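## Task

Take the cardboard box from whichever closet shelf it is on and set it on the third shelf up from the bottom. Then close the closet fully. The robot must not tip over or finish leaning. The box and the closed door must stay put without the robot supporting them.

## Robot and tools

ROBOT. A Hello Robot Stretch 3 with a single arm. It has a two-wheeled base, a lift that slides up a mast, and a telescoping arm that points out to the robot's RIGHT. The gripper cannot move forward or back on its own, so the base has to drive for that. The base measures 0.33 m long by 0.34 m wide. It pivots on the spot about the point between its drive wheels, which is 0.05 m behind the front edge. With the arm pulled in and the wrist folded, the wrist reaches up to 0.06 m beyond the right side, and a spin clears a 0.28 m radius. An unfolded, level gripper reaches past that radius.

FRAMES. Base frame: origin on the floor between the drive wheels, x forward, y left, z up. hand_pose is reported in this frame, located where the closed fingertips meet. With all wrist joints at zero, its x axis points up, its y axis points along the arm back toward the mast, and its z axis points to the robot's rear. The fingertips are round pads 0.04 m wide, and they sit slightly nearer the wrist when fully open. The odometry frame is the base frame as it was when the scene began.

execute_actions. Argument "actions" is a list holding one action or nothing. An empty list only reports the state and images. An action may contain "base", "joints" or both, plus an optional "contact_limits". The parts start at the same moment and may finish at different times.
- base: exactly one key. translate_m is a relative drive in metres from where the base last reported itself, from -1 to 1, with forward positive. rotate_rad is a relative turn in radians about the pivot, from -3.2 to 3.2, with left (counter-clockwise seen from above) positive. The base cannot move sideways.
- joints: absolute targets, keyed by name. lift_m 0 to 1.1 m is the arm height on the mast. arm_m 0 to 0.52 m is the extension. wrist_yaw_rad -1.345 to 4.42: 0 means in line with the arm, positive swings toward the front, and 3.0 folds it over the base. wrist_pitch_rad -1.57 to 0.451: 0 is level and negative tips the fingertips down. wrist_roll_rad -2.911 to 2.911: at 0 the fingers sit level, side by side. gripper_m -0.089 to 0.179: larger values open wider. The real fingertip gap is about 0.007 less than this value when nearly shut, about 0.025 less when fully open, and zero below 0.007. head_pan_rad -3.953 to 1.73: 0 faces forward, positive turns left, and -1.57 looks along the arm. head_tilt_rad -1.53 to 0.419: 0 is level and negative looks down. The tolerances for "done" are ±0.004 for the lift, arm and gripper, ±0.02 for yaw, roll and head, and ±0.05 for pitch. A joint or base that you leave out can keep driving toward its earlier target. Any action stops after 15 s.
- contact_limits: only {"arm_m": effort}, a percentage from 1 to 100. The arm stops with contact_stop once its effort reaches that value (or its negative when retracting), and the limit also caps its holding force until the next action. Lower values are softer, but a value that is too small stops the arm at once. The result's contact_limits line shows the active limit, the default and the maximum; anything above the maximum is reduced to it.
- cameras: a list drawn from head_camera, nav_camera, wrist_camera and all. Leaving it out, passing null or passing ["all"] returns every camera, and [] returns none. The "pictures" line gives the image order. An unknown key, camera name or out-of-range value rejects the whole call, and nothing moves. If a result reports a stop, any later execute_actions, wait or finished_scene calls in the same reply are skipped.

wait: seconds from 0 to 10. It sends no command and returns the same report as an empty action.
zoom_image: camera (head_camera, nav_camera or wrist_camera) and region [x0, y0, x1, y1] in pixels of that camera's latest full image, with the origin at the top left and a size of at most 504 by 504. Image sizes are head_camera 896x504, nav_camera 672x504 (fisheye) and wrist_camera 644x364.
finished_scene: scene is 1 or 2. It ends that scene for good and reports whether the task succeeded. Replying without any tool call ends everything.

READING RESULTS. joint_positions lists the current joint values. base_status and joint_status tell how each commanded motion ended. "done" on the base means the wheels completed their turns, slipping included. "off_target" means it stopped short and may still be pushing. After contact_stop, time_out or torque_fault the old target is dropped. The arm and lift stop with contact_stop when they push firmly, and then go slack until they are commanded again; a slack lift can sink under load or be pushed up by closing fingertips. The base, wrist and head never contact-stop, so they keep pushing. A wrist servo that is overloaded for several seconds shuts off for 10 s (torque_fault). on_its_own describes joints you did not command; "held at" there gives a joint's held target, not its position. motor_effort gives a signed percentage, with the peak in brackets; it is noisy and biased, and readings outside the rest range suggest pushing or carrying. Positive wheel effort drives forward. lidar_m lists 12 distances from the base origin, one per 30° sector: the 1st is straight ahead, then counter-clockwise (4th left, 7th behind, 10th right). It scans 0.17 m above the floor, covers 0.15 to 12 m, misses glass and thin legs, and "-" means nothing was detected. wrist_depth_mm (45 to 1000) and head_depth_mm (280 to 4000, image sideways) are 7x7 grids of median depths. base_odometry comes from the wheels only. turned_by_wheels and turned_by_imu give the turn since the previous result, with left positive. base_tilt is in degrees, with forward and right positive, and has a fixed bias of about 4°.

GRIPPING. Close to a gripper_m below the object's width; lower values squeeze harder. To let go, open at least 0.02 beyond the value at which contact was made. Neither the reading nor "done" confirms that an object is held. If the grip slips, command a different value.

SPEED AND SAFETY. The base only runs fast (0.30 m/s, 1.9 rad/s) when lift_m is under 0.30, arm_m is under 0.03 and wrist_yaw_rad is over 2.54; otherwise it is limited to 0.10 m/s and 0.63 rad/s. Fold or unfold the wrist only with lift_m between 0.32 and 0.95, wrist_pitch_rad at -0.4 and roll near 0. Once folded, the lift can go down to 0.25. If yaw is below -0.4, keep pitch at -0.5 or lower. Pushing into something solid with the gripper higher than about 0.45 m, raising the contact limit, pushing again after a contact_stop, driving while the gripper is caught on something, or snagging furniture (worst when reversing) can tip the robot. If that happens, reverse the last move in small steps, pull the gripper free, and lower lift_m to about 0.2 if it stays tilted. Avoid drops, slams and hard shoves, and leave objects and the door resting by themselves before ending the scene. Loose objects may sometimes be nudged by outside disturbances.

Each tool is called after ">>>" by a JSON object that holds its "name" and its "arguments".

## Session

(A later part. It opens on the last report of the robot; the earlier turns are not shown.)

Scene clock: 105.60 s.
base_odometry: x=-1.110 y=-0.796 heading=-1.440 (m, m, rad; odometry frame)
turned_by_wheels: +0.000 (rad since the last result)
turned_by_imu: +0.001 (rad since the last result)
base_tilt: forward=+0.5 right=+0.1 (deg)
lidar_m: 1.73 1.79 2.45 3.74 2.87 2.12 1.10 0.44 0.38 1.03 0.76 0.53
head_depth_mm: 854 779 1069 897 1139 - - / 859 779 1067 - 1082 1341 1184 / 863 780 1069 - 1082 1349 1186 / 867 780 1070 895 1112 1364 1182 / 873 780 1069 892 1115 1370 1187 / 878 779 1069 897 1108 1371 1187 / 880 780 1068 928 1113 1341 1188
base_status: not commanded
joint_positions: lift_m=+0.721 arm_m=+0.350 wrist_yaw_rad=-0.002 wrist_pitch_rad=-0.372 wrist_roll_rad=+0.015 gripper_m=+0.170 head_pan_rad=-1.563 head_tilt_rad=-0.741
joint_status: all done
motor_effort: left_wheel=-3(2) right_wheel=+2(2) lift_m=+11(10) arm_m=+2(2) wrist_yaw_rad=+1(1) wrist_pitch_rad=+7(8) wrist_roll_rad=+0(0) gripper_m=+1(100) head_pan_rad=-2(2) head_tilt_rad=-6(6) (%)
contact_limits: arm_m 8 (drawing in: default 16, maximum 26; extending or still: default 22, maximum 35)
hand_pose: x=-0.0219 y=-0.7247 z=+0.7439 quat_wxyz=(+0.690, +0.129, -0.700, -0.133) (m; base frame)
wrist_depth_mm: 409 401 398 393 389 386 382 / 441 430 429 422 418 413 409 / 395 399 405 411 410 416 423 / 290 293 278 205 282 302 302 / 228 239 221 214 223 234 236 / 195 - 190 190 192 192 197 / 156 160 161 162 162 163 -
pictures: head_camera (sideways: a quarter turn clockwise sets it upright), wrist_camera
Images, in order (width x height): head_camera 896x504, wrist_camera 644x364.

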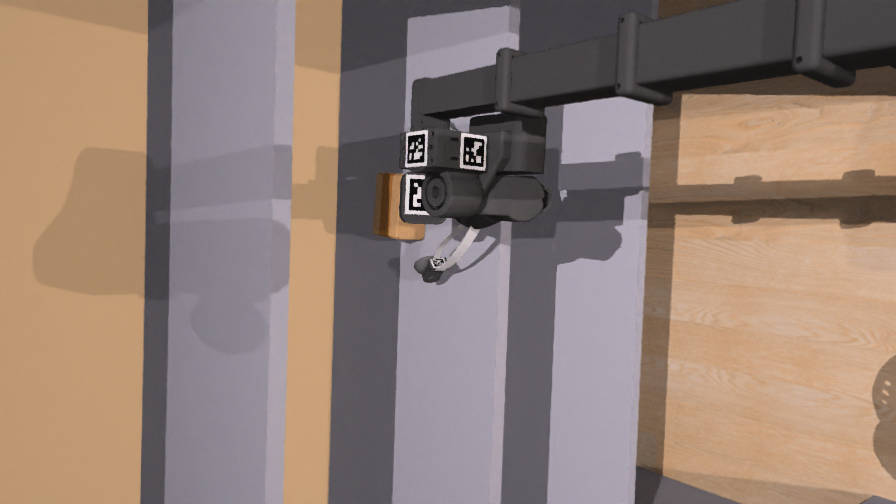

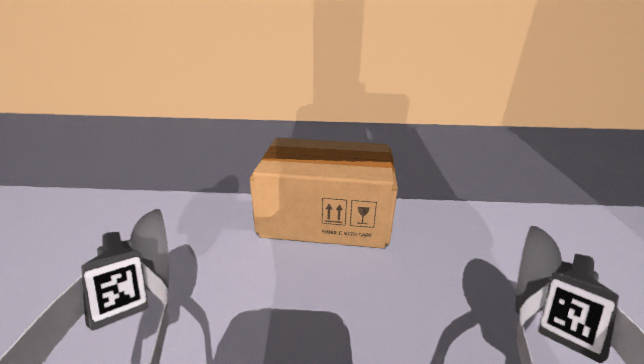

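>>> {"name": "execute_actions", "arguments": {"actions": [{"base":{"translate_m":0.011},"joints":{"arm_m":0.428,"lift_m":0.71},"contact_limits":{"arm_m":8}}], "cameras": ["wrist_camera"]}}

>>> {"name": "execute_actions", "arguments": {"actions": [{"joints":{"gripper_m":0.04}}], "cameras": ["wrist_camera","head_camera"]}}

Scene clock: 111.80 s.
base_odometry: x=-1.109 y=-0.807 heading=-1.440 (m, m, rad; odometry frame)
turned_by_wheels: +0.000 (rad since the last result)
turned_by_imu: +0.000 (rad since the last result)
base_tilt: forward=+0.4 right=+0.2 (deg)
lidar_m: 1.71 1.79 2.44 3.31 2.90 2.14 1.10 0.44 0.39 1.03 0.75 0.52
head_depth_mm: 852 777 1070 895 1138 - - / 860 781 1071 - 1109 1340 1188 / 865 780 1077 - 1113 1342 1188 / 868 781 1069 884 1110 1370 1183 / 874 782 1071 894 1112 1371 1183 / 878 785 1069 892 1113 1369 1182 / 884 781 1070 925 1118 1348 1189
base_status: done
joint_positions: lift_m=+0.711 arm_m=+0.428 wrist_yaw_rad=-0.002 wrist_pitch_rad=-0.372 wrist_roll_rad=+0.015 gripper_m=+0.170 head_pan_rad=-1.563 head_tilt_rad=-0.741
joint_status: all done
motor_effort: left_wheel=-2(4) right_wheel=+2(7) lift_m=+11(10) arm_m=+2(1) wrist_yaw_rad=+1(1) wrist_pitch_rad=+8(8) wrist_roll_rad=+0(0) gripper_m=+0(1) head_pan_rad=-2(2) head_tilt_rad=-6(6) (%)
contact_limits: arm_m 8 (drawing in: default 16, maximum 26; extending or still: default 22, maximum 35)
hand_pose: x=-0.0219 y=-0.8027 z=+0.7340 quat_wxyz=(+0.690, +0.129, -0.700, -0.133) (m; base frame)
wrist_depth_mm: 334 332 325 324 319 317 314 / 359 357 352 347 343 340 335 / 368 371 370 365 359 359 356 / 271 272 271 172 277 279 282 / 212 221 205 135 136 218 219 / 181 - 164 134 128 178 184 / 145 148 149 145 142 152 -
pictures: wrist_camera
Images, in order (width x height): wrist_camera 644x364.

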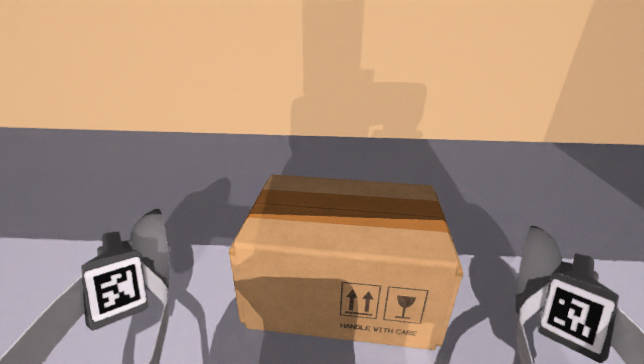

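Scene clock: 113.60 s.
base_odometry: x=-1.109 y=-0.807 heading=-1.440 (m, m, rad; odometry frame)
turned_by_wheels: +0.000 (rad since the last result)
turned_by_imu: +0.000 (rad since the last result)
base_tilt: forward=+0.4 right=+0.3 (deg)
lidar_m: 1.71 1.78 2.43 3.31 2.89 2.14 1.10 0.44 0.39 1.03 0.75 0.52
head_depth_mm: 855 777 1067 894 1141 - - / 858 778 1066 - 1112 1340 1184 / 866 780 1076 - 1112 1341 1187 / 868 778 1067 866 1110 1368 1181 / 873 780 1066 894 1109 1372 1189 / 879 781 1071 896 1113 1372 1188 / 883 780 1070 928 1118 1339 1189
base_status: not commanded
joint_positions: lift_m=+0.711 arm_m=+0.428 wrist_yaw_rad=-0.002 wrist_pitch_rad=-0.372 wrist_roll_rad=+0.015 gripper_m=+0.041 head_pan_rad=-1.563 head_tilt_rad=-0.741
joint_status: all done
motor_effort: left_wheel=-2(3) right_wheel=+3(3) lift_m=+10(11) arm_m=+2(2) wrist_yaw_rad=+1(1) wrist_pitch_rad=+8(8) wrist_roll_rad=+0(0) gripper_m=-25(97) head_pan_rad=-2(2) head_tilt_rad=-6(6) (%)
hand_pose: x=-0.0219 y=-0.8027 z=+0.7340 quat_wxyz=(+0.690, +0.129, -0.700, -0.133) (m; base frame)
wrist_depth_mm: 333 328 327 324 319 315 315 / 360 353 353 346 343 341 337 / 368 370 370 365 361 357 357 / 269 271 272 173 277 278 280 / 212 213 140 135 136 219 219 / 175 178 138 134 128 186 179 / 148 149 149 145 142 147 152
pictures: head_camera (sideways: a quarter turn clockwise sets it upright), wrist_camera
Images, in order (width x height): head_camera 896x504, wrist_camera 644x364.

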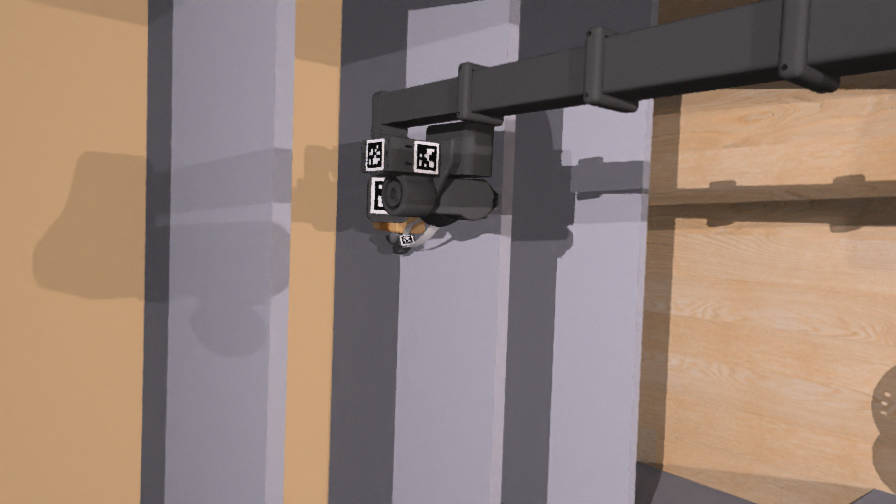

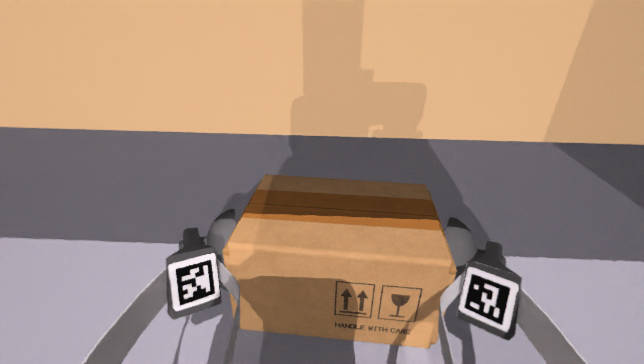

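>>> {"name": "execute_actions", "arguments": {"actions": [{"joints":{"lift_m":0.73}}], "cameras": []}}

>>> {"name": "execute_actions", "arguments": {"actions": [{"joints":{"arm_m":0.15}}], "cameras": ["wrist_camera"]}}

>>> {"name": "execute_actions", "arguments": {"actions": [{"joints":{"lift_m":1.045,"head_tilt_rad":-0.5}}], "cameras": ["wrist_camera"]}}

Scene clock: 123.97 s.
base_odometry: x=-1.109 y=-0.807 heading=-1.440 (m, m, rad; odometry frame)
turned_by_wheels: +0.000 (rad since the last result)
turned_by_imu: +0.001 (rad since the last result)
base_tilt: forward=+0.2 right=-0.1 (deg)
lidar_m: 1.72 1.78 2.43 3.33 2.88 2.13 1.11 0.44 0.39 1.03 0.75 0.52
head_depth_mm: 854 777 1070 893 1146 - - / 860 779 1074 - 1110 1343 1187 / 864 780 1084 821 1113 1338 1187 / 868 780 1068 891 1114 1368 1187 / 870 779 1070 894 1109 1367 1182 / 878 779 1072 897 1113 1372 1188 / 880 779 1070 926 1114 1339 1188
base_status: not commanded
joint_positions: lift_m=+0.729 arm_m=+0.428 wrist_yaw_rad=-0.002 wrist_pitch_rad=-0.375 wrist_roll_rad=+0.015 gripper_m=+0.048 head_pan_rad=-1.563 head_tilt_rad=-0.741
joint_status: all done
on_its_own: gripper_m is held at +0.047, not at your +0.040, by its stall guard, which is not easing now
motor_effort: left_wheel=-2(3) right_wheel=+2(2) lift_m=+44(49) arm_m=+2(2) wrist_yaw_rad=+1(0) wrist_pitch_rad=+9(9) wrist_roll_rad=+0(0) gripper_m=-23(23) head_pan_rad=-2(2) head_tilt_rad=-6(6) (%)
hand_pose: x=-0.0219 y=-0.8024 z=+0.7517 quat_wxyz=(+0.689, +0.130, -0.700, -0.134) (m; base frame)
wrist_depth_mm: 332 332 326 323 320 316 313 / 358 356 351 348 344 339 335 / 382 377 374 369 370 367 362 / 303 305 307 174 311 315 316 / 240 240 141 135 136 246 248 / 198 202 138 133 128 210 203 / 168 169 165 148 152 166 172
pictures: none
No camera images: the call's "cameras" was empty. Leave "cameras" out to get every camera's image.

Scene clock: 127.23 s.
base_odometry: x=-1.109 y=-0.807 heading=-1.440 (m, m, rad; odometry frame)
turned_by_wheels: +0.000 (rad since the last result)
turned_by_imu: +0.000 (rad since the last result)
base_tilt: forward=+0.3 right=+0.0 (deg)
lidar_m: 1.71 1.78 2.44 3.32 2.90 2.13 1.10 0.44 0.39 1.03 0.75 0.52
head_depth_mm: 856 779 1071 894 1141 - - / 861 781 1066 894 1174 - 1185 / 865 779 1069 895 - - 1186 / 870 782 1074 895 1084 1372 1188 / 873 781 1070 893 1108 1377 1188 / 879 780 1071 893 1113 1371 1185 / 883 778 1071 927 1116 1334 1185
base_status: not commanded
joint_positions: lift_m=+0.729 arm_m=+0.150 wrist_yaw_rad=-0.002 wrist_pitch_rad=-0.375 wrist_roll_rad=+0.015 gripper_m=+0.048 head_pan_rad=-1.563 head_tilt_rad=-0.741
joint_status: all done
on_its_own: gripper_m is held at +0.047, not at your +0.040, by its stall guard, which is not easing now
motor_effort: left_wheel=-2(2) right_wheel=+2(2) lift_m=+45(45) arm_m=-2(3) wrist_yaw_rad=+0(0) wrist_pitch_rad=+9(9) wrist_roll_rad=+0(0) gripper_m=-22(23) head_pan_rad=-2(3) head_tilt_rad=-6(6) (%)
hand_pose: x=-0.0219 y=-0.5248 z=+0.7515 quat_wxyz=(+0.689, +0.131, -0.700, -0.134) (m; base frame)
wrist_depth_mm: 590 585 578 570 566 562 557 / 594 611 600 607 603 594 591 / 417 422 426 428 433 439 444 / 304 305 310 174 313 317 318 / 653 692 140 135 136 274 272 / 593 603 138 133 128 634 610 / 507 505 492 148 313 498 516
pictures: wrist_camera
Images, in order (width x height): wrist_camera 644x364.

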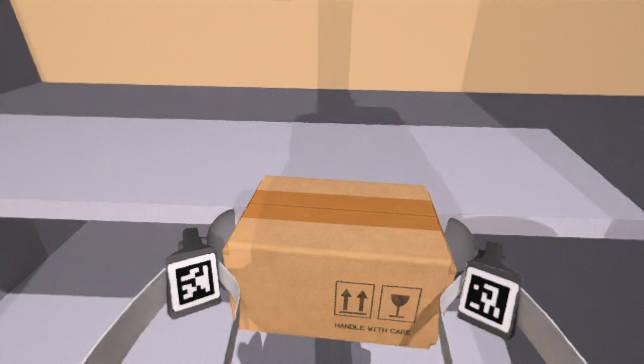

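Scene clock: 130.93 s.
base_odometry: x=-1.109 y=-0.807 heading=-1.440 (m, m, rad; odometry frame)
turned_by_wheels: +0.000 (rad since the last result)
turned_by_imu: +0.000 (rad since the last result)
base_tilt: forward=+0.3 right=+0.0 (deg)
lidar_m: 1.72 1.78 2.43 3.33 2.89 2.13 1.10 0.44 0.39 1.03 0.75 0.52
head_depth_mm: 833 896 - - 910 1026 975 / 838 903 - - 904 1029 998 / 842 922 - - 872 1056 996 / 838 925 974 751 941 1053 994 / 841 931 978 747 937 1052 995 / 846 935 986 743 936 1049 1246 / 851 943 990 1106 932 1050 1246
base_status: not commanded
joint_positions: lift_m=+1.044 arm_m=+0.150 wrist_yaw_rad=-0.002 wrist_pitch_rad=-0.376 wrist_roll_rad=+0.015 gripper_m=+0.048 head_pan_rad=-1.563 head_tilt_rad=-0.508
joint_status: all done
on_its_own: gripper_m is held at +0.047, not at your +0.040, by its stall guard, which is not easing now
motor_effort: left_wheel=-3(3) right_wheel=+2(2) lift_m=+45(41) arm_m=-2(2) wrist_yaw_rad=+0(1) wrist_pitch_rad=+9(9) wrist_roll_rad=+0(0) gripper_m=-22(22) head_pan_rad=-2(2) head_tilt_rad=+5(30) (%)
hand_pose: x=-0.0219 y=-0.5247 z=+1.0664 quat_wxyz=(+0.689, +0.131, -0.700, -0.134) (m; base frame)
wrist_depth_mm: 585 585 579 571 572 564 559 / 616 629 616 616 600 603 599 / 446 447 455 455 460 463 469 / 327 327 330 174 336 334 338 / 609 687 140 135 136 280 278 / 598 622 138 134 128 650 619 / 515 518 507 148 320 506 530
pictures: wrist_camera
Images, in order (width x height): wrist_camera 644x364.

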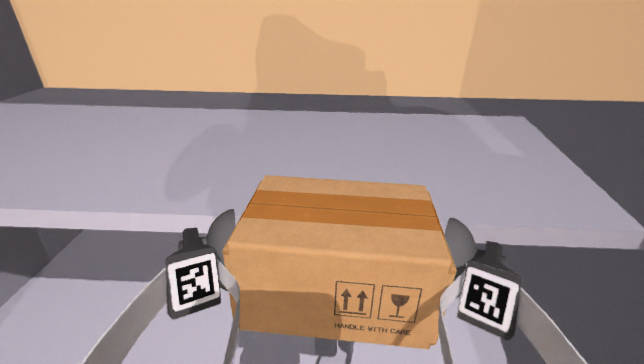

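>>> {"name": "execute_actions", "arguments": {"actions": [{"joints":{"arm_m":0.37,"lift_m":1.032},"contact_limits":{"arm_m":8}}], "cameras": []}}

>>> {"name": "execute_actions", "arguments": {"actions": [{"joints":{"lift_m":1.015}}], "cameras": []}}

>>> {"name": "execute_actions", "arguments": {"actions": [{"joints":{"gripper_m":0.15}}], "cameras": []}}

>>> {"name": "execute_actions", "arguments": {"actions": [{"joints":{"arm_m":0.0,"lift_m":1.025}}], "cameras": ["wrist_camera"]}}

Scene clock: 138.87 s.
base_odometry: x=-1.109 y=-0.807 heading=-1.440 (m, m, rad; odometry frame)
turned_by_wheels: +0.000 (rad since the last result)
turned_by_imu: +0.001 (rad since the last result)
base_tilt: forward=+0.5 right=+0.0 (deg)
lidar_m: 1.71 1.78 2.43 3.33 2.89 2.13 1.10 0.44 0.39 1.03 0.75 0.52
head_depth_mm: 833 898 875 759 944 1030 974 / 837 893 - 753 943 1032 1003 / 839 908 - 1117 942 1058 998 / 842 923 975 749 941 1057 996 / 838 928 976 747 935 1056 996 / 843 937 984 743 934 1048 1239 / 848 939 988 1104 934 1049 1243
base_status: not commanded
joint_positions: lift_m=+1.033 arm_m=+0.370 wrist_yaw_rad=-0.002 wrist_pitch_rad=-0.376 wrist_roll_rad=+0.015 gripper_m=+0.048 head_pan_rad=-1.563 head_tilt_rad=-0.508
joint_status: all done
on_its_own: gripper_m is held at +0.047, not at your +0.040, by its stall guard, which is not easing now
motor_effort: left_wheel=-2(3) right_wheel=+2(2) lift_m=+11(40) arm_m=+2(2) wrist_yaw_rad=+1(0) wrist_pitch_rad=+9(9) wrist_roll_rad=+0(0) gripper_m=-22(22) head_pan_rad=-2(2) head_tilt_rad=+4(5) (%)
contact_limits: arm_m 8 (drawing in: default 16, maximum 26; extending or still: default 22, maximum 35)
hand_pose: x=-0.0219 y=-0.7442 z=+1.0550 quat_wxyz=(+0.689, +0.131, -0.700, -0.134) (m; base frame)
wrist_depth_mm: 391 381 382 375 372 369 366 / 420 412 408 405 399 394 391 / 409 416 419 425 418 417 408 / 300 303 304 174 310 310 315 / 238 238 140 135 136 244 245 / 196 200 138 133 128 208 201 / 166 167 163 148 152 165 171
pictures: none
No camera images: the call's "cameras" was empty. Leave "cameras" out to get every camera's image.

Scene clock: 139.73 s.
base_odometry: x=-1.109 y=-0.807 heading=-1.440 (m, m, rad; odometry frame)
turned_by_wheels: +0.000 (rad since the last result)
turned_by_imu: +0.000 (rad since the last result)
base_tilt: forward=+0.3 right=+0.1 (deg)
lidar_m: 1.72 1.78 2.43 3.32 2.89 2.14 1.10 0.44 0.39 1.03 0.75 0.52
head_depth_mm: 833 901 869 760 946 1029 977 / 837 901 - 755 943 1027 998 / 843 912 - 1117 944 1055 996 / 843 927 971 748 939 1056 994 / 840 928 976 748 937 1051 995 / 845 932 982 743 935 1053 1241 / 849 939 989 1107 932 1050 1239
base_status: not commanded
joint_positions: lift_m=+1.016 arm_m=+0.370 wrist_yaw_rad=-0.002 wrist_pitch_rad=-0.374 wrist_roll_rad=+0.015 gripper_m=+0.048 head_pan_rad=-1.563 head_tilt_rad=-0.508
joint_status: all done
on_its_own: gripper_m is held at +0.047, not at your +0.040, by its stall guard, which is not easing now
motor_effort: left_wheel=-2(2) right_wheel=+2(2) lift_m=+10(12) arm_m=+2(2) wrist_yaw_rad=+1(1) wrist_pitch_rad=+8(9) wrist_roll_rad=+0(0) gripper_m=-22(22) head_pan_rad=-2(2) head_tilt_rad=+4(5) (%)
hand_pose: x=-0.0219 y=-0.7445 z=+1.0385 quat_wxyz=(+0.690, +0.130, -0.700, -0.133) (m; base frame)
wrist_depth_mm: 385 385 380 377 372 367 362 / 415 411 408 404 397 396 389 / 367 371 373 380 380 387 390 / 268 269 271 172 276 279 281 / 212 212 140 135 136 218 219 / 174 178 138 133 128 186 179 / 149 149 149 146 142 147 152
pictures: none
No camera images: the call's "cameras" was empty. Leave "cameras" out to get every camera's image.

Scene clock: 141.27 s.
base_odometry: x=-1.109 y=-0.807 heading=-1.440 (m, m, rad; odometry frame)
turned_by_wheels: +0.000 (rad since the last result)
turned_by_imu: +0.000 (rad since the last result)
base_tilt: forward=+0.4 right=-0.1 (deg)
lidar_m: 1.72 1.78 2.43 3.31 2.89 2.13 1.10 0.44 0.39 1.03 0.75 0.52
head_depth_mm: 833 900 870 757 945 1031 976 / 836 902 - 752 942 1028 998 / 842 916 - 1119 940 1052 999 / 843 929 981 749 939 1049 996 / 838 931 978 746 936 1051 993 / 846 932 986 745 938 1048 1243 / 850 941 989 1107 932 1051 1242
base_status: not commanded
joint_positions: lift_m=+1.016 arm_m=+0.370 wrist_yaw_rad=-0.002 wrist_pitch_rad=-0.373 wrist_roll_rad=+0.015 gripper_m=+0.150 head_pan_rad=-1.563 head_tilt_rad=-0.508
joint_status: all done
motor_effort: left_wheel=-3(2) right_wheel=+3(2) lift_m=+10(11) arm_m=+1(2) wrist_yaw_rad=+1(1) wrist_pitch_rad=+8(8) wrist_roll_rad=+0(0) gripper_m=+0(95) head_pan_rad=-2(2) head_tilt_rad=+4(5) (%)
hand_pose: x=-0.0219 y=-0.7445 z=+1.0387 quat_wxyz=(+0.690, +0.130, -0.700, -0.133) (m; base frame)
wrist_depth_mm: 387 383 382 377 371 366 363 / 417 415 409 403 400 395 388 / 369 373 374 381 386 388 389 / 269 270 273 173 276 279 280 / 212 222 197 136 137 223 219 / 175 - 146 135 129 179 180 / - 149 149 146 143 147 153
pictures: none
No camera images: the call's "cameras" was empty. Leave "cameras" out to get every camera's image.

Scene clock: 145.17 s.
base_odometry: x=-1.109 y=-0.807 heading=-1.440 (m, m, rad; odometry frame)
turned_by_wheels: +0.000 (rad since the last result)
turned_by_imu: +0.000 (rad since the last result)
base_tilt: forward=+0.4 right=+0.2 (deg)
lidar_m: 1.71 1.78 2.43 3.34 2.89 2.13 1.10 0.44 0.39 1.03 0.75 0.52
head_depth_mm: 833 910 954 760 - - - / 840 913 958 710 - - - / 841 919 964 707 - - - / 843 924 974 751 940 1052 995 / 841 931 976 748 936 1050 997 / 846 937 983 746 936 1053 1247 / 851 939 990 745 936 1046 1241
base_status: not commanded
joint_positions: lift_m=+1.024 arm_m=+0.003 wrist_yaw_rad=-0.002 wrist_pitch_rad=-0.372 wrist_roll_rad=+0.015 gripper_m=+0.150 head_pan_rad=-1.563 head_tilt_rad=-0.507
joint_status: all done
joint sent to its limit — the command would take arm_m past its lower limit, so that joint was sent only as far as its limit.
motor_effort: left_wheel=-2(2) right_wheel=+2(2) lift_m=+44(46) arm_m=-2(1) wrist_yaw_rad=+1(0) wrist_pitch_rad=+8(8) wrist_roll_rad=+0(0) gripper_m=+0(0) head_pan_rad=-2(2) head_tilt_rad=+5(5) (%)
hand_pose: x=-0.0219 y=-0.3780 z=+1.0473 quat_wxyz=(+0.690, +0.129, -0.700, -0.133) (m; base frame)
wrist_depth_mm: 649 716 705 711 701 697 686 / 594 645 664 532 673 689 712 / 427 437 441 443 412 420 423 / 655 856 866 886 857 855 840 / 651 729 707 710 717 743 725 / 582 - 585 580 593 592 603 / 622 830 847 817 816 808 796
pictures: wrist_camera
Images, in order (width x height): wrist_camera 644x364.

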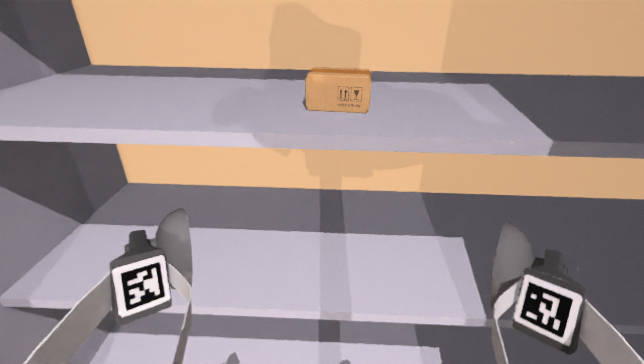

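>>> {"name": "execute_actions", "arguments": {"actions": [{"base":{"rotate_rad":-0.588},"joints":{"wrist_pitch_rad":-1.0,"lift_m":0.965,"gripper_m":0.0,"head_tilt_rad":-0.55}}], "cameras": []}}

>>> {"name": "execute_actions", "arguments": {"actions": [{"base":{"translate_m":-0.288}}], "cameras": []}}

>>> {"name": "execute_actions", "arguments": {"actions": [{"base":{"rotate_rad":0.583},"joints":{"wrist_pitch_rad":0}}], "cameras": ["wrist_camera"]}}

Scene clock: 152.37 s.
base_odometry: x=-1.109 y=-0.807 heading=-2.028 (m, m, rad; odometry frame)
turned_by_wheels: -0.588 (rad since the last result)
turned_by_imu: -0.584 (rad since the last result)
base_tilt: forward=+0.4 right=+0.1 (deg)
lidar_m: 0.52 1.72 1.75 2.28 3.75 3.13 2.17 2.05 0.47 0.39 1.03 0.81
head_depth_mm: 325 361 407 465 531 - - / 305 336 375 430 488 547 - / 316 339 370 410 457 496 - / 987 1088 895 1207 1007 1145 1305 / 935 1025 895 1151 931 1080 1306 / 888 973 891 1094 891 1052 1220 / 846 918 888 1050 893 1019 941
base_status: done
joint_positions: lift_m=+0.966 arm_m=+0.003 wrist_yaw_rad=-0.002 wrist_pitch_rad=-1.006 wrist_roll_rad=+0.015 gripper_m=+0.000 head_pan_rad=-1.563 head_tilt_rad=-0.543
joint_status: all done
motor_effort: left_wheel=+3(8) right_wheel=-3(7) lift_m=+10(41) arm_m=-2(1) wrist_yaw_rad=+1(1) wrist_pitch_rad=+3(9) wrist_roll_rad=+0(0) gripper_m=-2(96) head_pan_rad=-2(2) head_tilt_rad=-4(12) (%)
hand_pose: x=-0.0218 y=-0.2648 z=+0.8752 quat_wxyz=(+0.615, +0.338, -0.624, -0.344) (m; base frame)
wrist_depth_mm: 475 468 861 217 227 301 451 / 446 818 812 264 285 412 758 / 764 758 753 348 386 676 - / 711 717 - - 591 - - / 679 - - - - - - / - - - - - 993 991 / 923 940 943 939 947 929 914
pictures: none
No camera images: the call's "cameras" was empty. Leave "cameras" out to get every camera's image.

Scene clock: 156.20 s.
base_odometry: x=-0.982 y=-0.549 heading=-2.028 (m, m, rad; odometry frame)
turned_by_wheels: +0.000 (rad since the last result)
turned_by_imu: +0.000 (rad since the last result)
base_tilt: forward=+0.4 right=+0.2 (deg)
lidar_m: 0.81 1.95 1.99 2.60 3.58 2.74 1.92 1.81 0.72 0.50 0.47 1.18
head_depth_mm: 523 580 653 747 852 - - / 489 540 601 682 783 879 - / 461 505 558 625 711 779 - / 434 473 520 577 652 729 865 / 411 446 487 537 600 678 780 / 390 421 457 502 556 623 708 / 371 399 432 472 519 576 646
base_status: done
joint_positions: lift_m=+0.966 arm_m=+0.003 wrist_yaw_rad=-0.002 wrist_pitch_rad=-1.006 wrist_roll_rad=+0.015 gripper_m=+0.000 head_pan_rad=-1.563 head_tilt_rad=-0.543
joint_status: not commanded
motor_effort: left_wheel=+3(4) right_wheel=-3(8) lift_m=+11(10) arm_m=-1(1) wrist_yaw_rad=+1(0) wrist_pitch_rad=+2(2) wrist_roll_rad=+0(0) gripper_m=-3(3) head_pan_rad=-2(3) head_tilt_rad=-5(4) (%)
hand_pose: x=-0.0218 y=-0.2648 z=+0.8752 quat_wxyz=(+0.615, +0.338, -0.624, -0.344) (m; base frame)
wrist_depth_mm: 260 290 339 401 509 674 - / 287 330 393 488 638 881 - / 336 381 467 605 854 - - / - 462 573 800 - - - / - - 778 936 - - - / - - - - - 984 986 / 960 954 929 941 938 928 927
pictures: none
No camera images: the call's "cameras" was empty. Leave "cameras" out to get every camera's image.

Scene clock: 158.07 s.
base_odometry: x=-0.982 y=-0.549 heading=-1.445 (m, m, rad; odometry frame)
turned_by_wheels: +0.583 (rad since the last result)
turned_by_imu: +0.580 (rad since the last result)
base_tilt: forward=+0.4 right=+0.0 (deg)
lidar_m: 1.96 2.02 2.76 3.15 2.57 1.88 1.81 0.67 0.49 0.47 1.10 0.81
head_depth_mm: 363 395 433 480 529 - - / 364 397 436 482 - - - / 367 399 439 484 - - - / 983 1078 972 1154 1228 1185 1315 / 986 1086 968 1207 1218 1187 1310 / 996 1094 868 1204 1217 1453 1307 / 997 1097 958 1200 1263 1445 1306
base_status: done
joint_positions: lift_m=+0.966 arm_m=+0.003 wrist_yaw_rad=-0.002 wrist_pitch_rad=-0.026 wrist_roll_rad=+0.015 gripper_m=+0.000 head_pan_rad=-1.563 head_tilt_rad=-0.543
joint_status: all done
motor_effort: left_wheel=-3(9) right_wheel=+3(6) lift_m=+10(10) arm_m=-2(2) wrist_yaw_rad=+0(0) wrist_pitch_rad=+9(9) wrist_roll_rad=+0(0) gripper_m=-2(3) head_pan_rad=-2(2) head_tilt_rad=-5(4) (%)
hand_pose: x=-0.0219 y=-0.4035 z=+1.0738 quat_wxyz=(+0.702, +0.009, -0.712, -0.010) (m; base frame)
wrist_depth_mm: 611 591 571 216 214 212 211 / 925 933 922 221 218 217 215 / 926 939 943 226 224 222 221 / 752 674 639 241 229 228 226 / 946 - 992 242 235 233 232 / 856 878 886 - 241 240 237 / 664 659 672 250 249 245 243
pictures: wrist_camera
Images, in order (width x height): wrist_camera 644x364.

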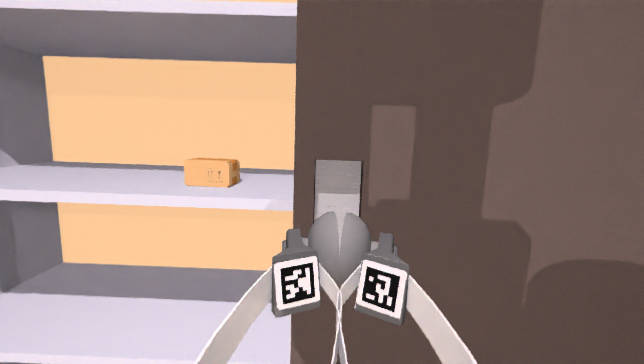

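>>> {"name": "execute_actions", "arguments": {"actions": [{"joints":{"arm_m":0.062},"contact_limits":{"arm_m":7}}], "cameras": ["wrist_camera"]}}

>>> {"name": "execute_actions", "arguments": {"actions": [{"base":{"translate_m":0.3},"joints":{"arm_m":0.062}}], "cameras": ["wrist_camera"]}}

Scene clock: 162.80 s.
base_odometry: x=-0.982 y=-0.549 heading=-1.445 (m, m, rad; odometry frame)
turned_by_wheels: +0.000 (rad since the last result)
turned_by_imu: +0.001 (rad since the last result)
base_tilt: forward=+0.3 right=+0.2 (deg)
lidar_m: 1.96 2.03 2.75 3.14 2.56 1.88 1.81 0.67 0.49 0.47 1.10 0.81
head_depth_mm: 363 395 433 472 - - - / 364 397 435 475 - - 747 / 367 399 438 478 - - 755 / 985 1082 969 1212 1221 1184 1285 / 987 1085 968 1212 1222 1185 1312 / 990 1095 868 1202 1226 1440 1305 / 995 1103 955 1202 1260 1442 1304
base_status: not commanded
joint_positions: lift_m=+0.966 arm_m=+0.062 wrist_yaw_rad=-0.002 wrist_pitch_rad=-0.025 wrist_roll_rad=+0.015 gripper_m=+0.000 head_pan_rad=-1.563 head_tilt_rad=-0.543
joint_status: all done
motor_effort: left_wheel=-3(3) right_wheel=+3(2) lift_m=+11(10) arm_m=+2(3) wrist_yaw_rad=+1(0) wrist_pitch_rad=+9(9) wrist_roll_rad=+0(0) gripper_m=-3(2) head_pan_rad=-2(2) head_tilt_rad=-4(5) (%)
contact_limits: arm_m 7 (drawing in: default 16, maximum 26; extending or still: default 22, maximum 35)
hand_pose: x=-0.0219 y=-0.4623 z=+1.0740 quat_wxyz=(+0.702, +0.009, -0.712, -0.010) (m; base frame)
wrist_depth_mm: 618 589 571 160 158 157 157 / 866 879 858 163 162 161 160 / 864 882 889 167 166 165 164 / 645 660 596 174 170 169 168 / 939 940 934 182 174 173 172 / 846 869 893 - 179 178 177 / 659 665 667 187 184 182 181
pictures: wrist_camera
Images, in order (width x height): wrist_camera 644x364.

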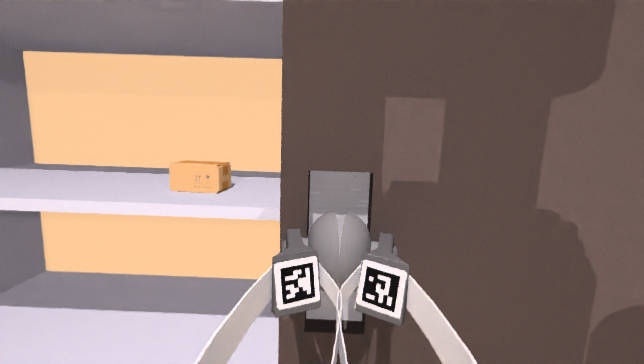

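Scene clock: 167.07 s.
base_odometry: x=-0.944 y=-0.846 heading=-1.445 (m, m, rad; odometry frame)
turned_by_wheels: +0.000 (rad since the last result)
turned_by_imu: +0.001 (rad since the last result)
base_tilt: forward=+0.3 right=+0.1 (deg)
lidar_m: 1.65 1.71 2.33 3.17 3.01 2.20 2.11 0.67 0.49 0.47 0.58 0.63
head_depth_mm: 362 393 432 471 - - - / 363 395 434 473 - - 746 / 369 397 436 475 - - 754 / 981 1079 973 1207 1223 1185 1297 / 985 1088 967 1209 1221 1180 1308 / 990 1094 960 1201 1218 1183 1306 / 994 1093 959 1147 1153 1184 1253
base_status: done
joint_positions: lift_m=+0.966 arm_m=+0.062 wrist_yaw_rad=-0.003 wrist_pitch_rad=-0.025 wrist_roll_rad=+0.015 gripper_m=+0.000 head_pan_rad=-1.563 head_tilt_rad=-0.543
joint_status: all done
motor_effort: left_wheel=-3(12) right_wheel=+2(24) lift_m=+11(11) arm_m=+2(3) wrist_yaw_rad=+1(28) wrist_pitch_rad=+9(8) wrist_roll_rad=+0(0) gripper_m=-3(7) head_pan_rad=-2(3) head_tilt_rad=-4(5) (%)
hand_pose: x=-0.0222 y=-0.4623 z=+1.0740 quat_wxyz=(+0.702, +0.008, -0.712, -0.010) (m; base frame)
wrist_depth_mm: 544 594 573 158 157 156 155 / 585 834 850 163 161 160 159 / 586 844 887 166 165 163 163 / 554 671 710 171 169 167 166 / 578 806 927 175 173 172 171 / 601 817 886 - 176 176 175 / 599 668 671 186 183 181 180
pictures: wrist_camera
Images, in order (width x height): wrist_camera 644x364.

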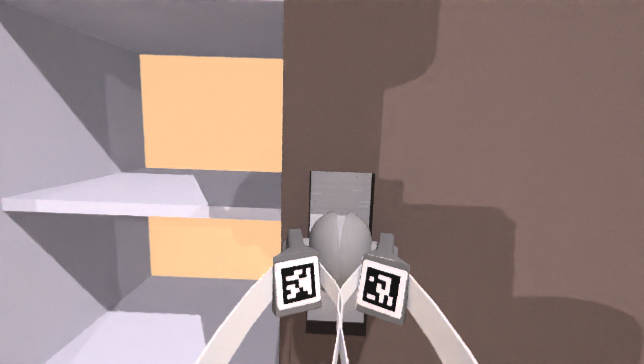

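>>> {"name": "execute_actions", "arguments": {"actions": [{"base":{"translate_m":0.335},"joints":{"arm_m":0.06}}], "cameras": ["head_camera","wrist_camera"]}}

Scene clock: 174.37 s.
base_odometry: x=-0.902 y=-1.179 heading=-1.445 (m, m, rad; odometry frame)
turned_by_wheels: +0.000 (rad since the last result)
turned_by_imu: +0.002 (rad since the last result)
base_tilt: forward=+0.5 right=+0.1 (deg)
lidar_m: 1.32 1.36 1.87 3.23 3.47 2.54 2.45 0.67 0.48 0.44 0.46 1.37
head_depth_mm: 360 391 429 469 - - - / 362 393 432 470 - - 743 / 367 396 434 474 - - 750 / 955 1050 835 1058 560 657 753 / 339 369 406 451 508 586 683 / 350 381 423 470 528 603 703 / 355 386 425 473 532 608 1224
base_status: done
joint_positions: lift_m=+0.966 arm_m=+0.060 wrist_yaw_rad=+0.000 wrist_pitch_rad=-0.025 wrist_roll_rad=+0.015 gripper_m=+0.000 head_pan_rad=-1.563 head_tilt_rad=-0.543
joint_status: all done
motor_effort: left_wheel=-2(12) right_wheel=+1(24) lift_m=+11(11) arm_m=-1(3) wrist_yaw_rad=+1(27) wrist_pitch_rad=+9(9) wrist_roll_rad=+0(0) gripper_m=-3(6) head_pan_rad=-2(3) head_tilt_rad=-4(5) (%)
hand_pose: x=-0.0215 y=-0.4606 z=+1.0741 quat_wxyz=(+0.702, +0.009, -0.712, -0.009) (m; base frame)
wrist_depth_mm: 131 130 178 158 157 155 154 / 134 133 182 162 160 159 157 / 138 136 185 166 164 163 161 / 141 140 187 171 168 167 166 / 152 143 191 174 172 171 170 / 156 147 173 - 177 176 174 / 167 151 216 185 183 179 179
pictures: head_camera (sideways: a quarter turn clockwise sets it upright), wrist_camera
Images, in order (width x height): head_camera 896x504, wrist_camera 644x364.

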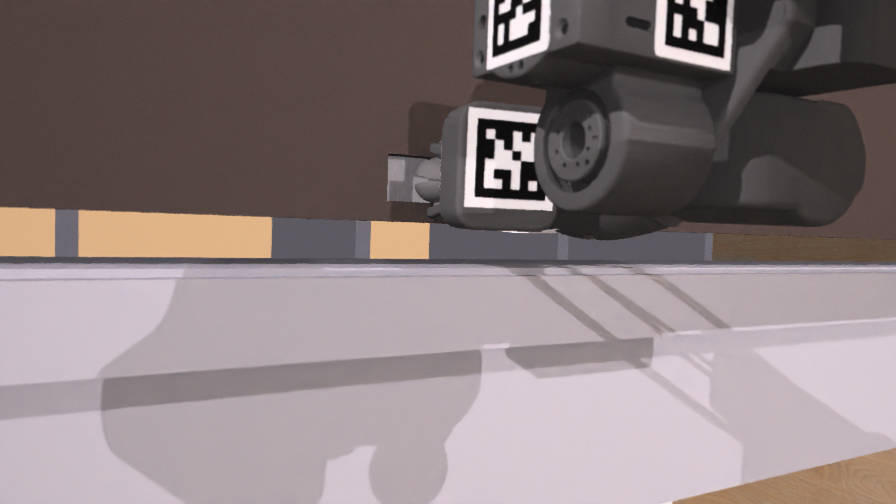

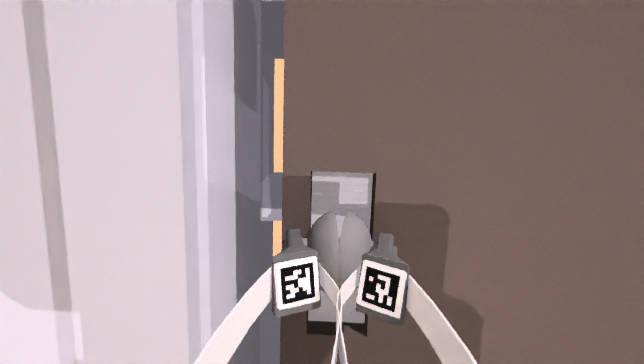

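Gap ≈3 cm.

>>> {"name": "execute_actions", "arguments": {"actions": [{"base":{"translate_m":0.042},"joints":{"arm_m":0.059}}], "cameras": ["wrist_camera"]}}

>>> {"name": "execute_actions", "arguments": {"actions": [{"base":{"translate_m":-0.011}}], "cameras": ["wrist_camera"]}}

>>> {"name": "execute_actions", "arguments": {"actions": [{"joints":{"arm_m":0.01,"head_pan_rad":-2.75,"head_tilt_rad":-0.3}}], "cameras": ["head_camera","wrist_camera"]}}

Scene clock: 180.53 s.
base_odometry: x=-0.897 y=-1.220 heading=-1.445 (m, m, rad; odometry frame)
turned_by_wheels: +0.000 (rad since the last result)
turned_by_imu: +0.000 (rad since the last result)
base_tilt: forward=+0.3 right=+0.1 (deg)
lidar_m: 1.27 1.32 1.80 3.26 3.53 2.59 2.49 0.67 0.49 0.43 0.46 1.33
head_depth_mm: 359 391 428 468 - - - / 361 393 430 470 - - 742 / 355 390 429 473 - - 758 / 337 367 403 446 502 575 667 / 348 378 420 467 524 598 695 / 352 385 423 468 528 604 702 / 355 386 425 473 549 1529 1310
base_status: done
joint_positions: lift_m=+0.966 arm_m=+0.059 wrist_yaw_rad=-0.019 wrist_pitch_rad=-0.025 wrist_roll_rad=+0.015 gripper_m=+0.000 head_pan_rad=-1.563 head_tilt_rad=-0.543
joint_status: all done
motor_effort: left_wheel=-6(16) right_wheel=+8(20) lift_m=+11(10) arm_m=-1(4) wrist_yaw_rad=+10(22) wrist_pitch_rad=+9(8) wrist_roll_rad=+0(0) gripper_m=-4(6) head_pan_rad=-2(2) head_tilt_rad=-4(5) (%)
hand_pose: x=-0.0264 y=-0.4597 z=+1.0741 quat_wxyz=(+0.702, +0.002, -0.712, -0.016) (m; base frame)
wrist_depth_mm: 142 130 128 158 157 157 157 / 146 144 131 162 161 161 161 / 149 148 135 166 165 165 164 / 153 151 138 170 170 169 168 / 158 155 142 173 174 174 173 / 161 160 145 - 177 178 178 / 165 164 150 185 184 183 183
pictures: wrist_camera
Images, in order (width x height): wrist_camera 644x364.

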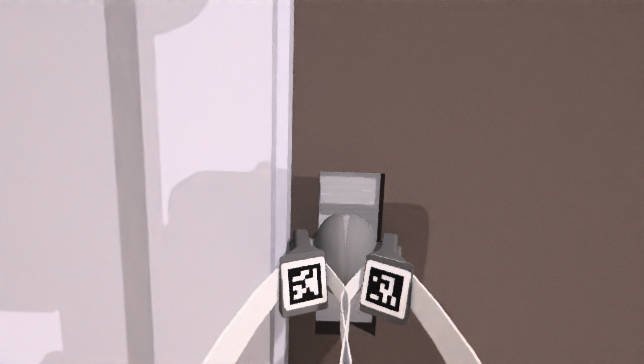

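Scene clock: 181.90 s.
base_odometry: x=-0.899 y=-1.210 heading=-1.446 (m, m, rad; odometry frame)
turned_by_wheels: +0.000 (rad since the last result)
turned_by_imu: +0.000 (rad since the last result)
base_tilt: forward=+0.4 right=+0.1 (deg)
lidar_m: 1.29 1.33 1.82 3.25 3.51 2.57 2.49 0.66 0.48 0.43 0.46 1.34
head_depth_mm: 360 391 428 467 - - - / 361 393 431 470 - - 743 / 363 395 433 473 - - 763 / 337 367 405 448 502 583 680 / 346 378 415 464 523 597 694 / 353 384 422 469 528 603 703 / 354 386 425 472 540 1442 1306
base_status: done
joint_positions: lift_m=+0.966 arm_m=+0.059 wrist_yaw_rad=-0.002 wrist_pitch_rad=-0.025 wrist_roll_rad=+0.015 gripper_m=+0.000 head_pan_rad=-1.563 head_tilt_rad=-0.543
joint_status: not commanded
motor_effort: left_wheel=-2(12) right_wheel=+1(6) lift_m=+11(10) arm_m=-1(1) wrist_yaw_rad=+0(11) wrist_pitch_rad=+9(9) wrist_roll_rad=+0(0) gripper_m=-2(4) head_pan_rad=-2(2) head_tilt_rad=-4(4) (%)
hand_pose: x=-0.0218 y=-0.4597 z=+1.0741 quat_wxyz=(+0.702, +0.008, -0.712, -0.010) (m; base frame)
wrist_depth_mm: 144 131 129 158 157 155 154 / 148 134 133 161 160 159 158 / 151 138 136 165 164 163 162 / 156 141 139 172 169 167 166 / 160 145 143 179 172 171 169 / 164 161 146 - 177 176 174 / 169 166 151 185 182 180 179
pictures: wrist_camera
Images, in order (width x height): wrist_camera 644x364.

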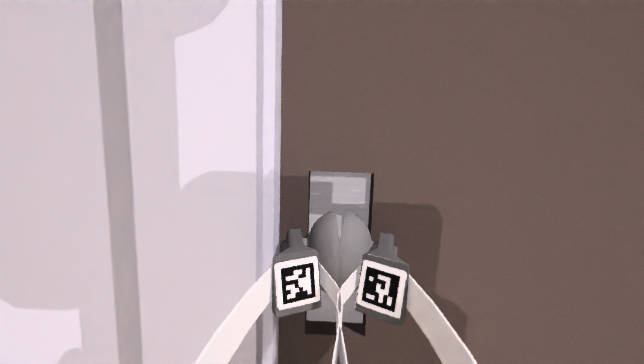

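Scene clock: 183.37 s.
base_odometry: x=-0.899 y=-1.210 heading=-1.446 (m, m, rad; odometry frame)
turned_by_wheels: +0.000 (rad since the last result)
turned_by_imu: +0.000 (rad since the last result)
base_tilt: forward=+0.4 right=-0.1 (deg)
lidar_m: 1.29 1.34 1.81 3.23 3.51 2.58 2.48 0.66 0.48 0.43 0.46 1.34
head_depth_mm: 2133 2229 2318 2419 2533 2056 1601 / 2170 2276 2419 2562 2617 2044 1592 / 1303 1382 1476 1555 1664 1801 1584 / 1031 1093 1166 1242 1329 1433 1480 / 854 897 945 994 1047 1113 1198 / 663 689 718 749 784 826 869 / 579 596 619 641 667 697 -
base_status: not commanded
joint_positions: lift_m=+0.966 arm_m=+0.010 wrist_yaw_rad=-0.002 wrist_pitch_rad=-0.025 wrist_roll_rad=+0.015 gripper_m=+0.000 head_pan_rad=-2.743 head_tilt_rad=-0.310
joint_status: all done
motor_effort: left_wheel=-2(2) right_wheel=+1(1) lift_m=+11(11) arm_m=-2(2) wrist_yaw_rad=+0(1) wrist_pitch_rad=+9(9) wrist_roll_rad=+0(0) gripper_m=-2(2) head_pan_rad=-2(27) head_tilt_rad=+6(31) (%)
hand_pose: x=-0.0218 y=-0.4108 z=+1.0741 quat_wxyz=(+0.702, +0.008, -0.712, -0.010) (m; base frame)
wrist_depth_mm: 192 190 175 201 201 199 198 / 196 196 179 206 206 204 203 / 201 199 185 212 211 209 207 / 205 204 189 221 216 215 212 / 212 210 194 222 221 220 217 / 217 216 199 - 225 226 223 / 223 222 205 233 233 230 229
pictures: head_camera (sideways: a quarter turn clockwise sets it upright), wrist_camera
Images, in order (width x height): head_camera 896x504, wrist_camera 644x364.

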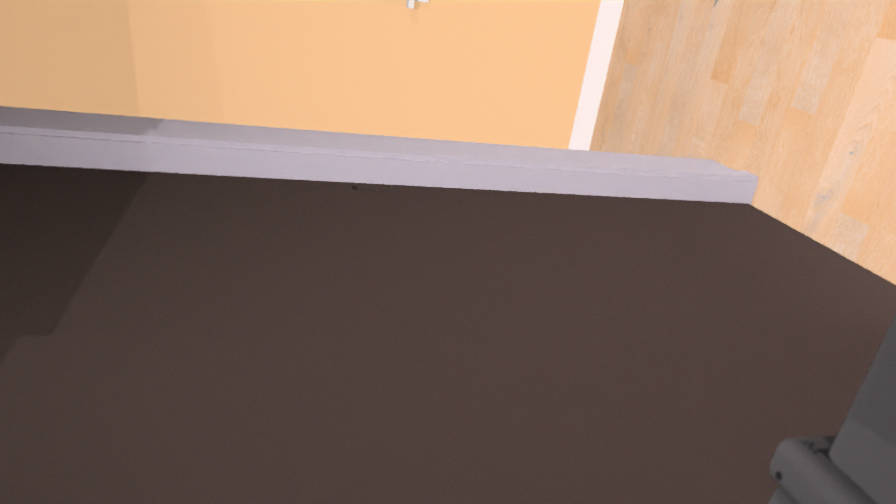

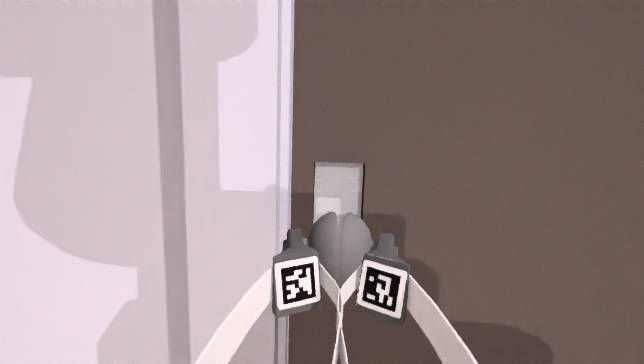

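>>> {"name": "finished_scene", "arguments": {"scene": 2}}

The scene is finished: the task was done.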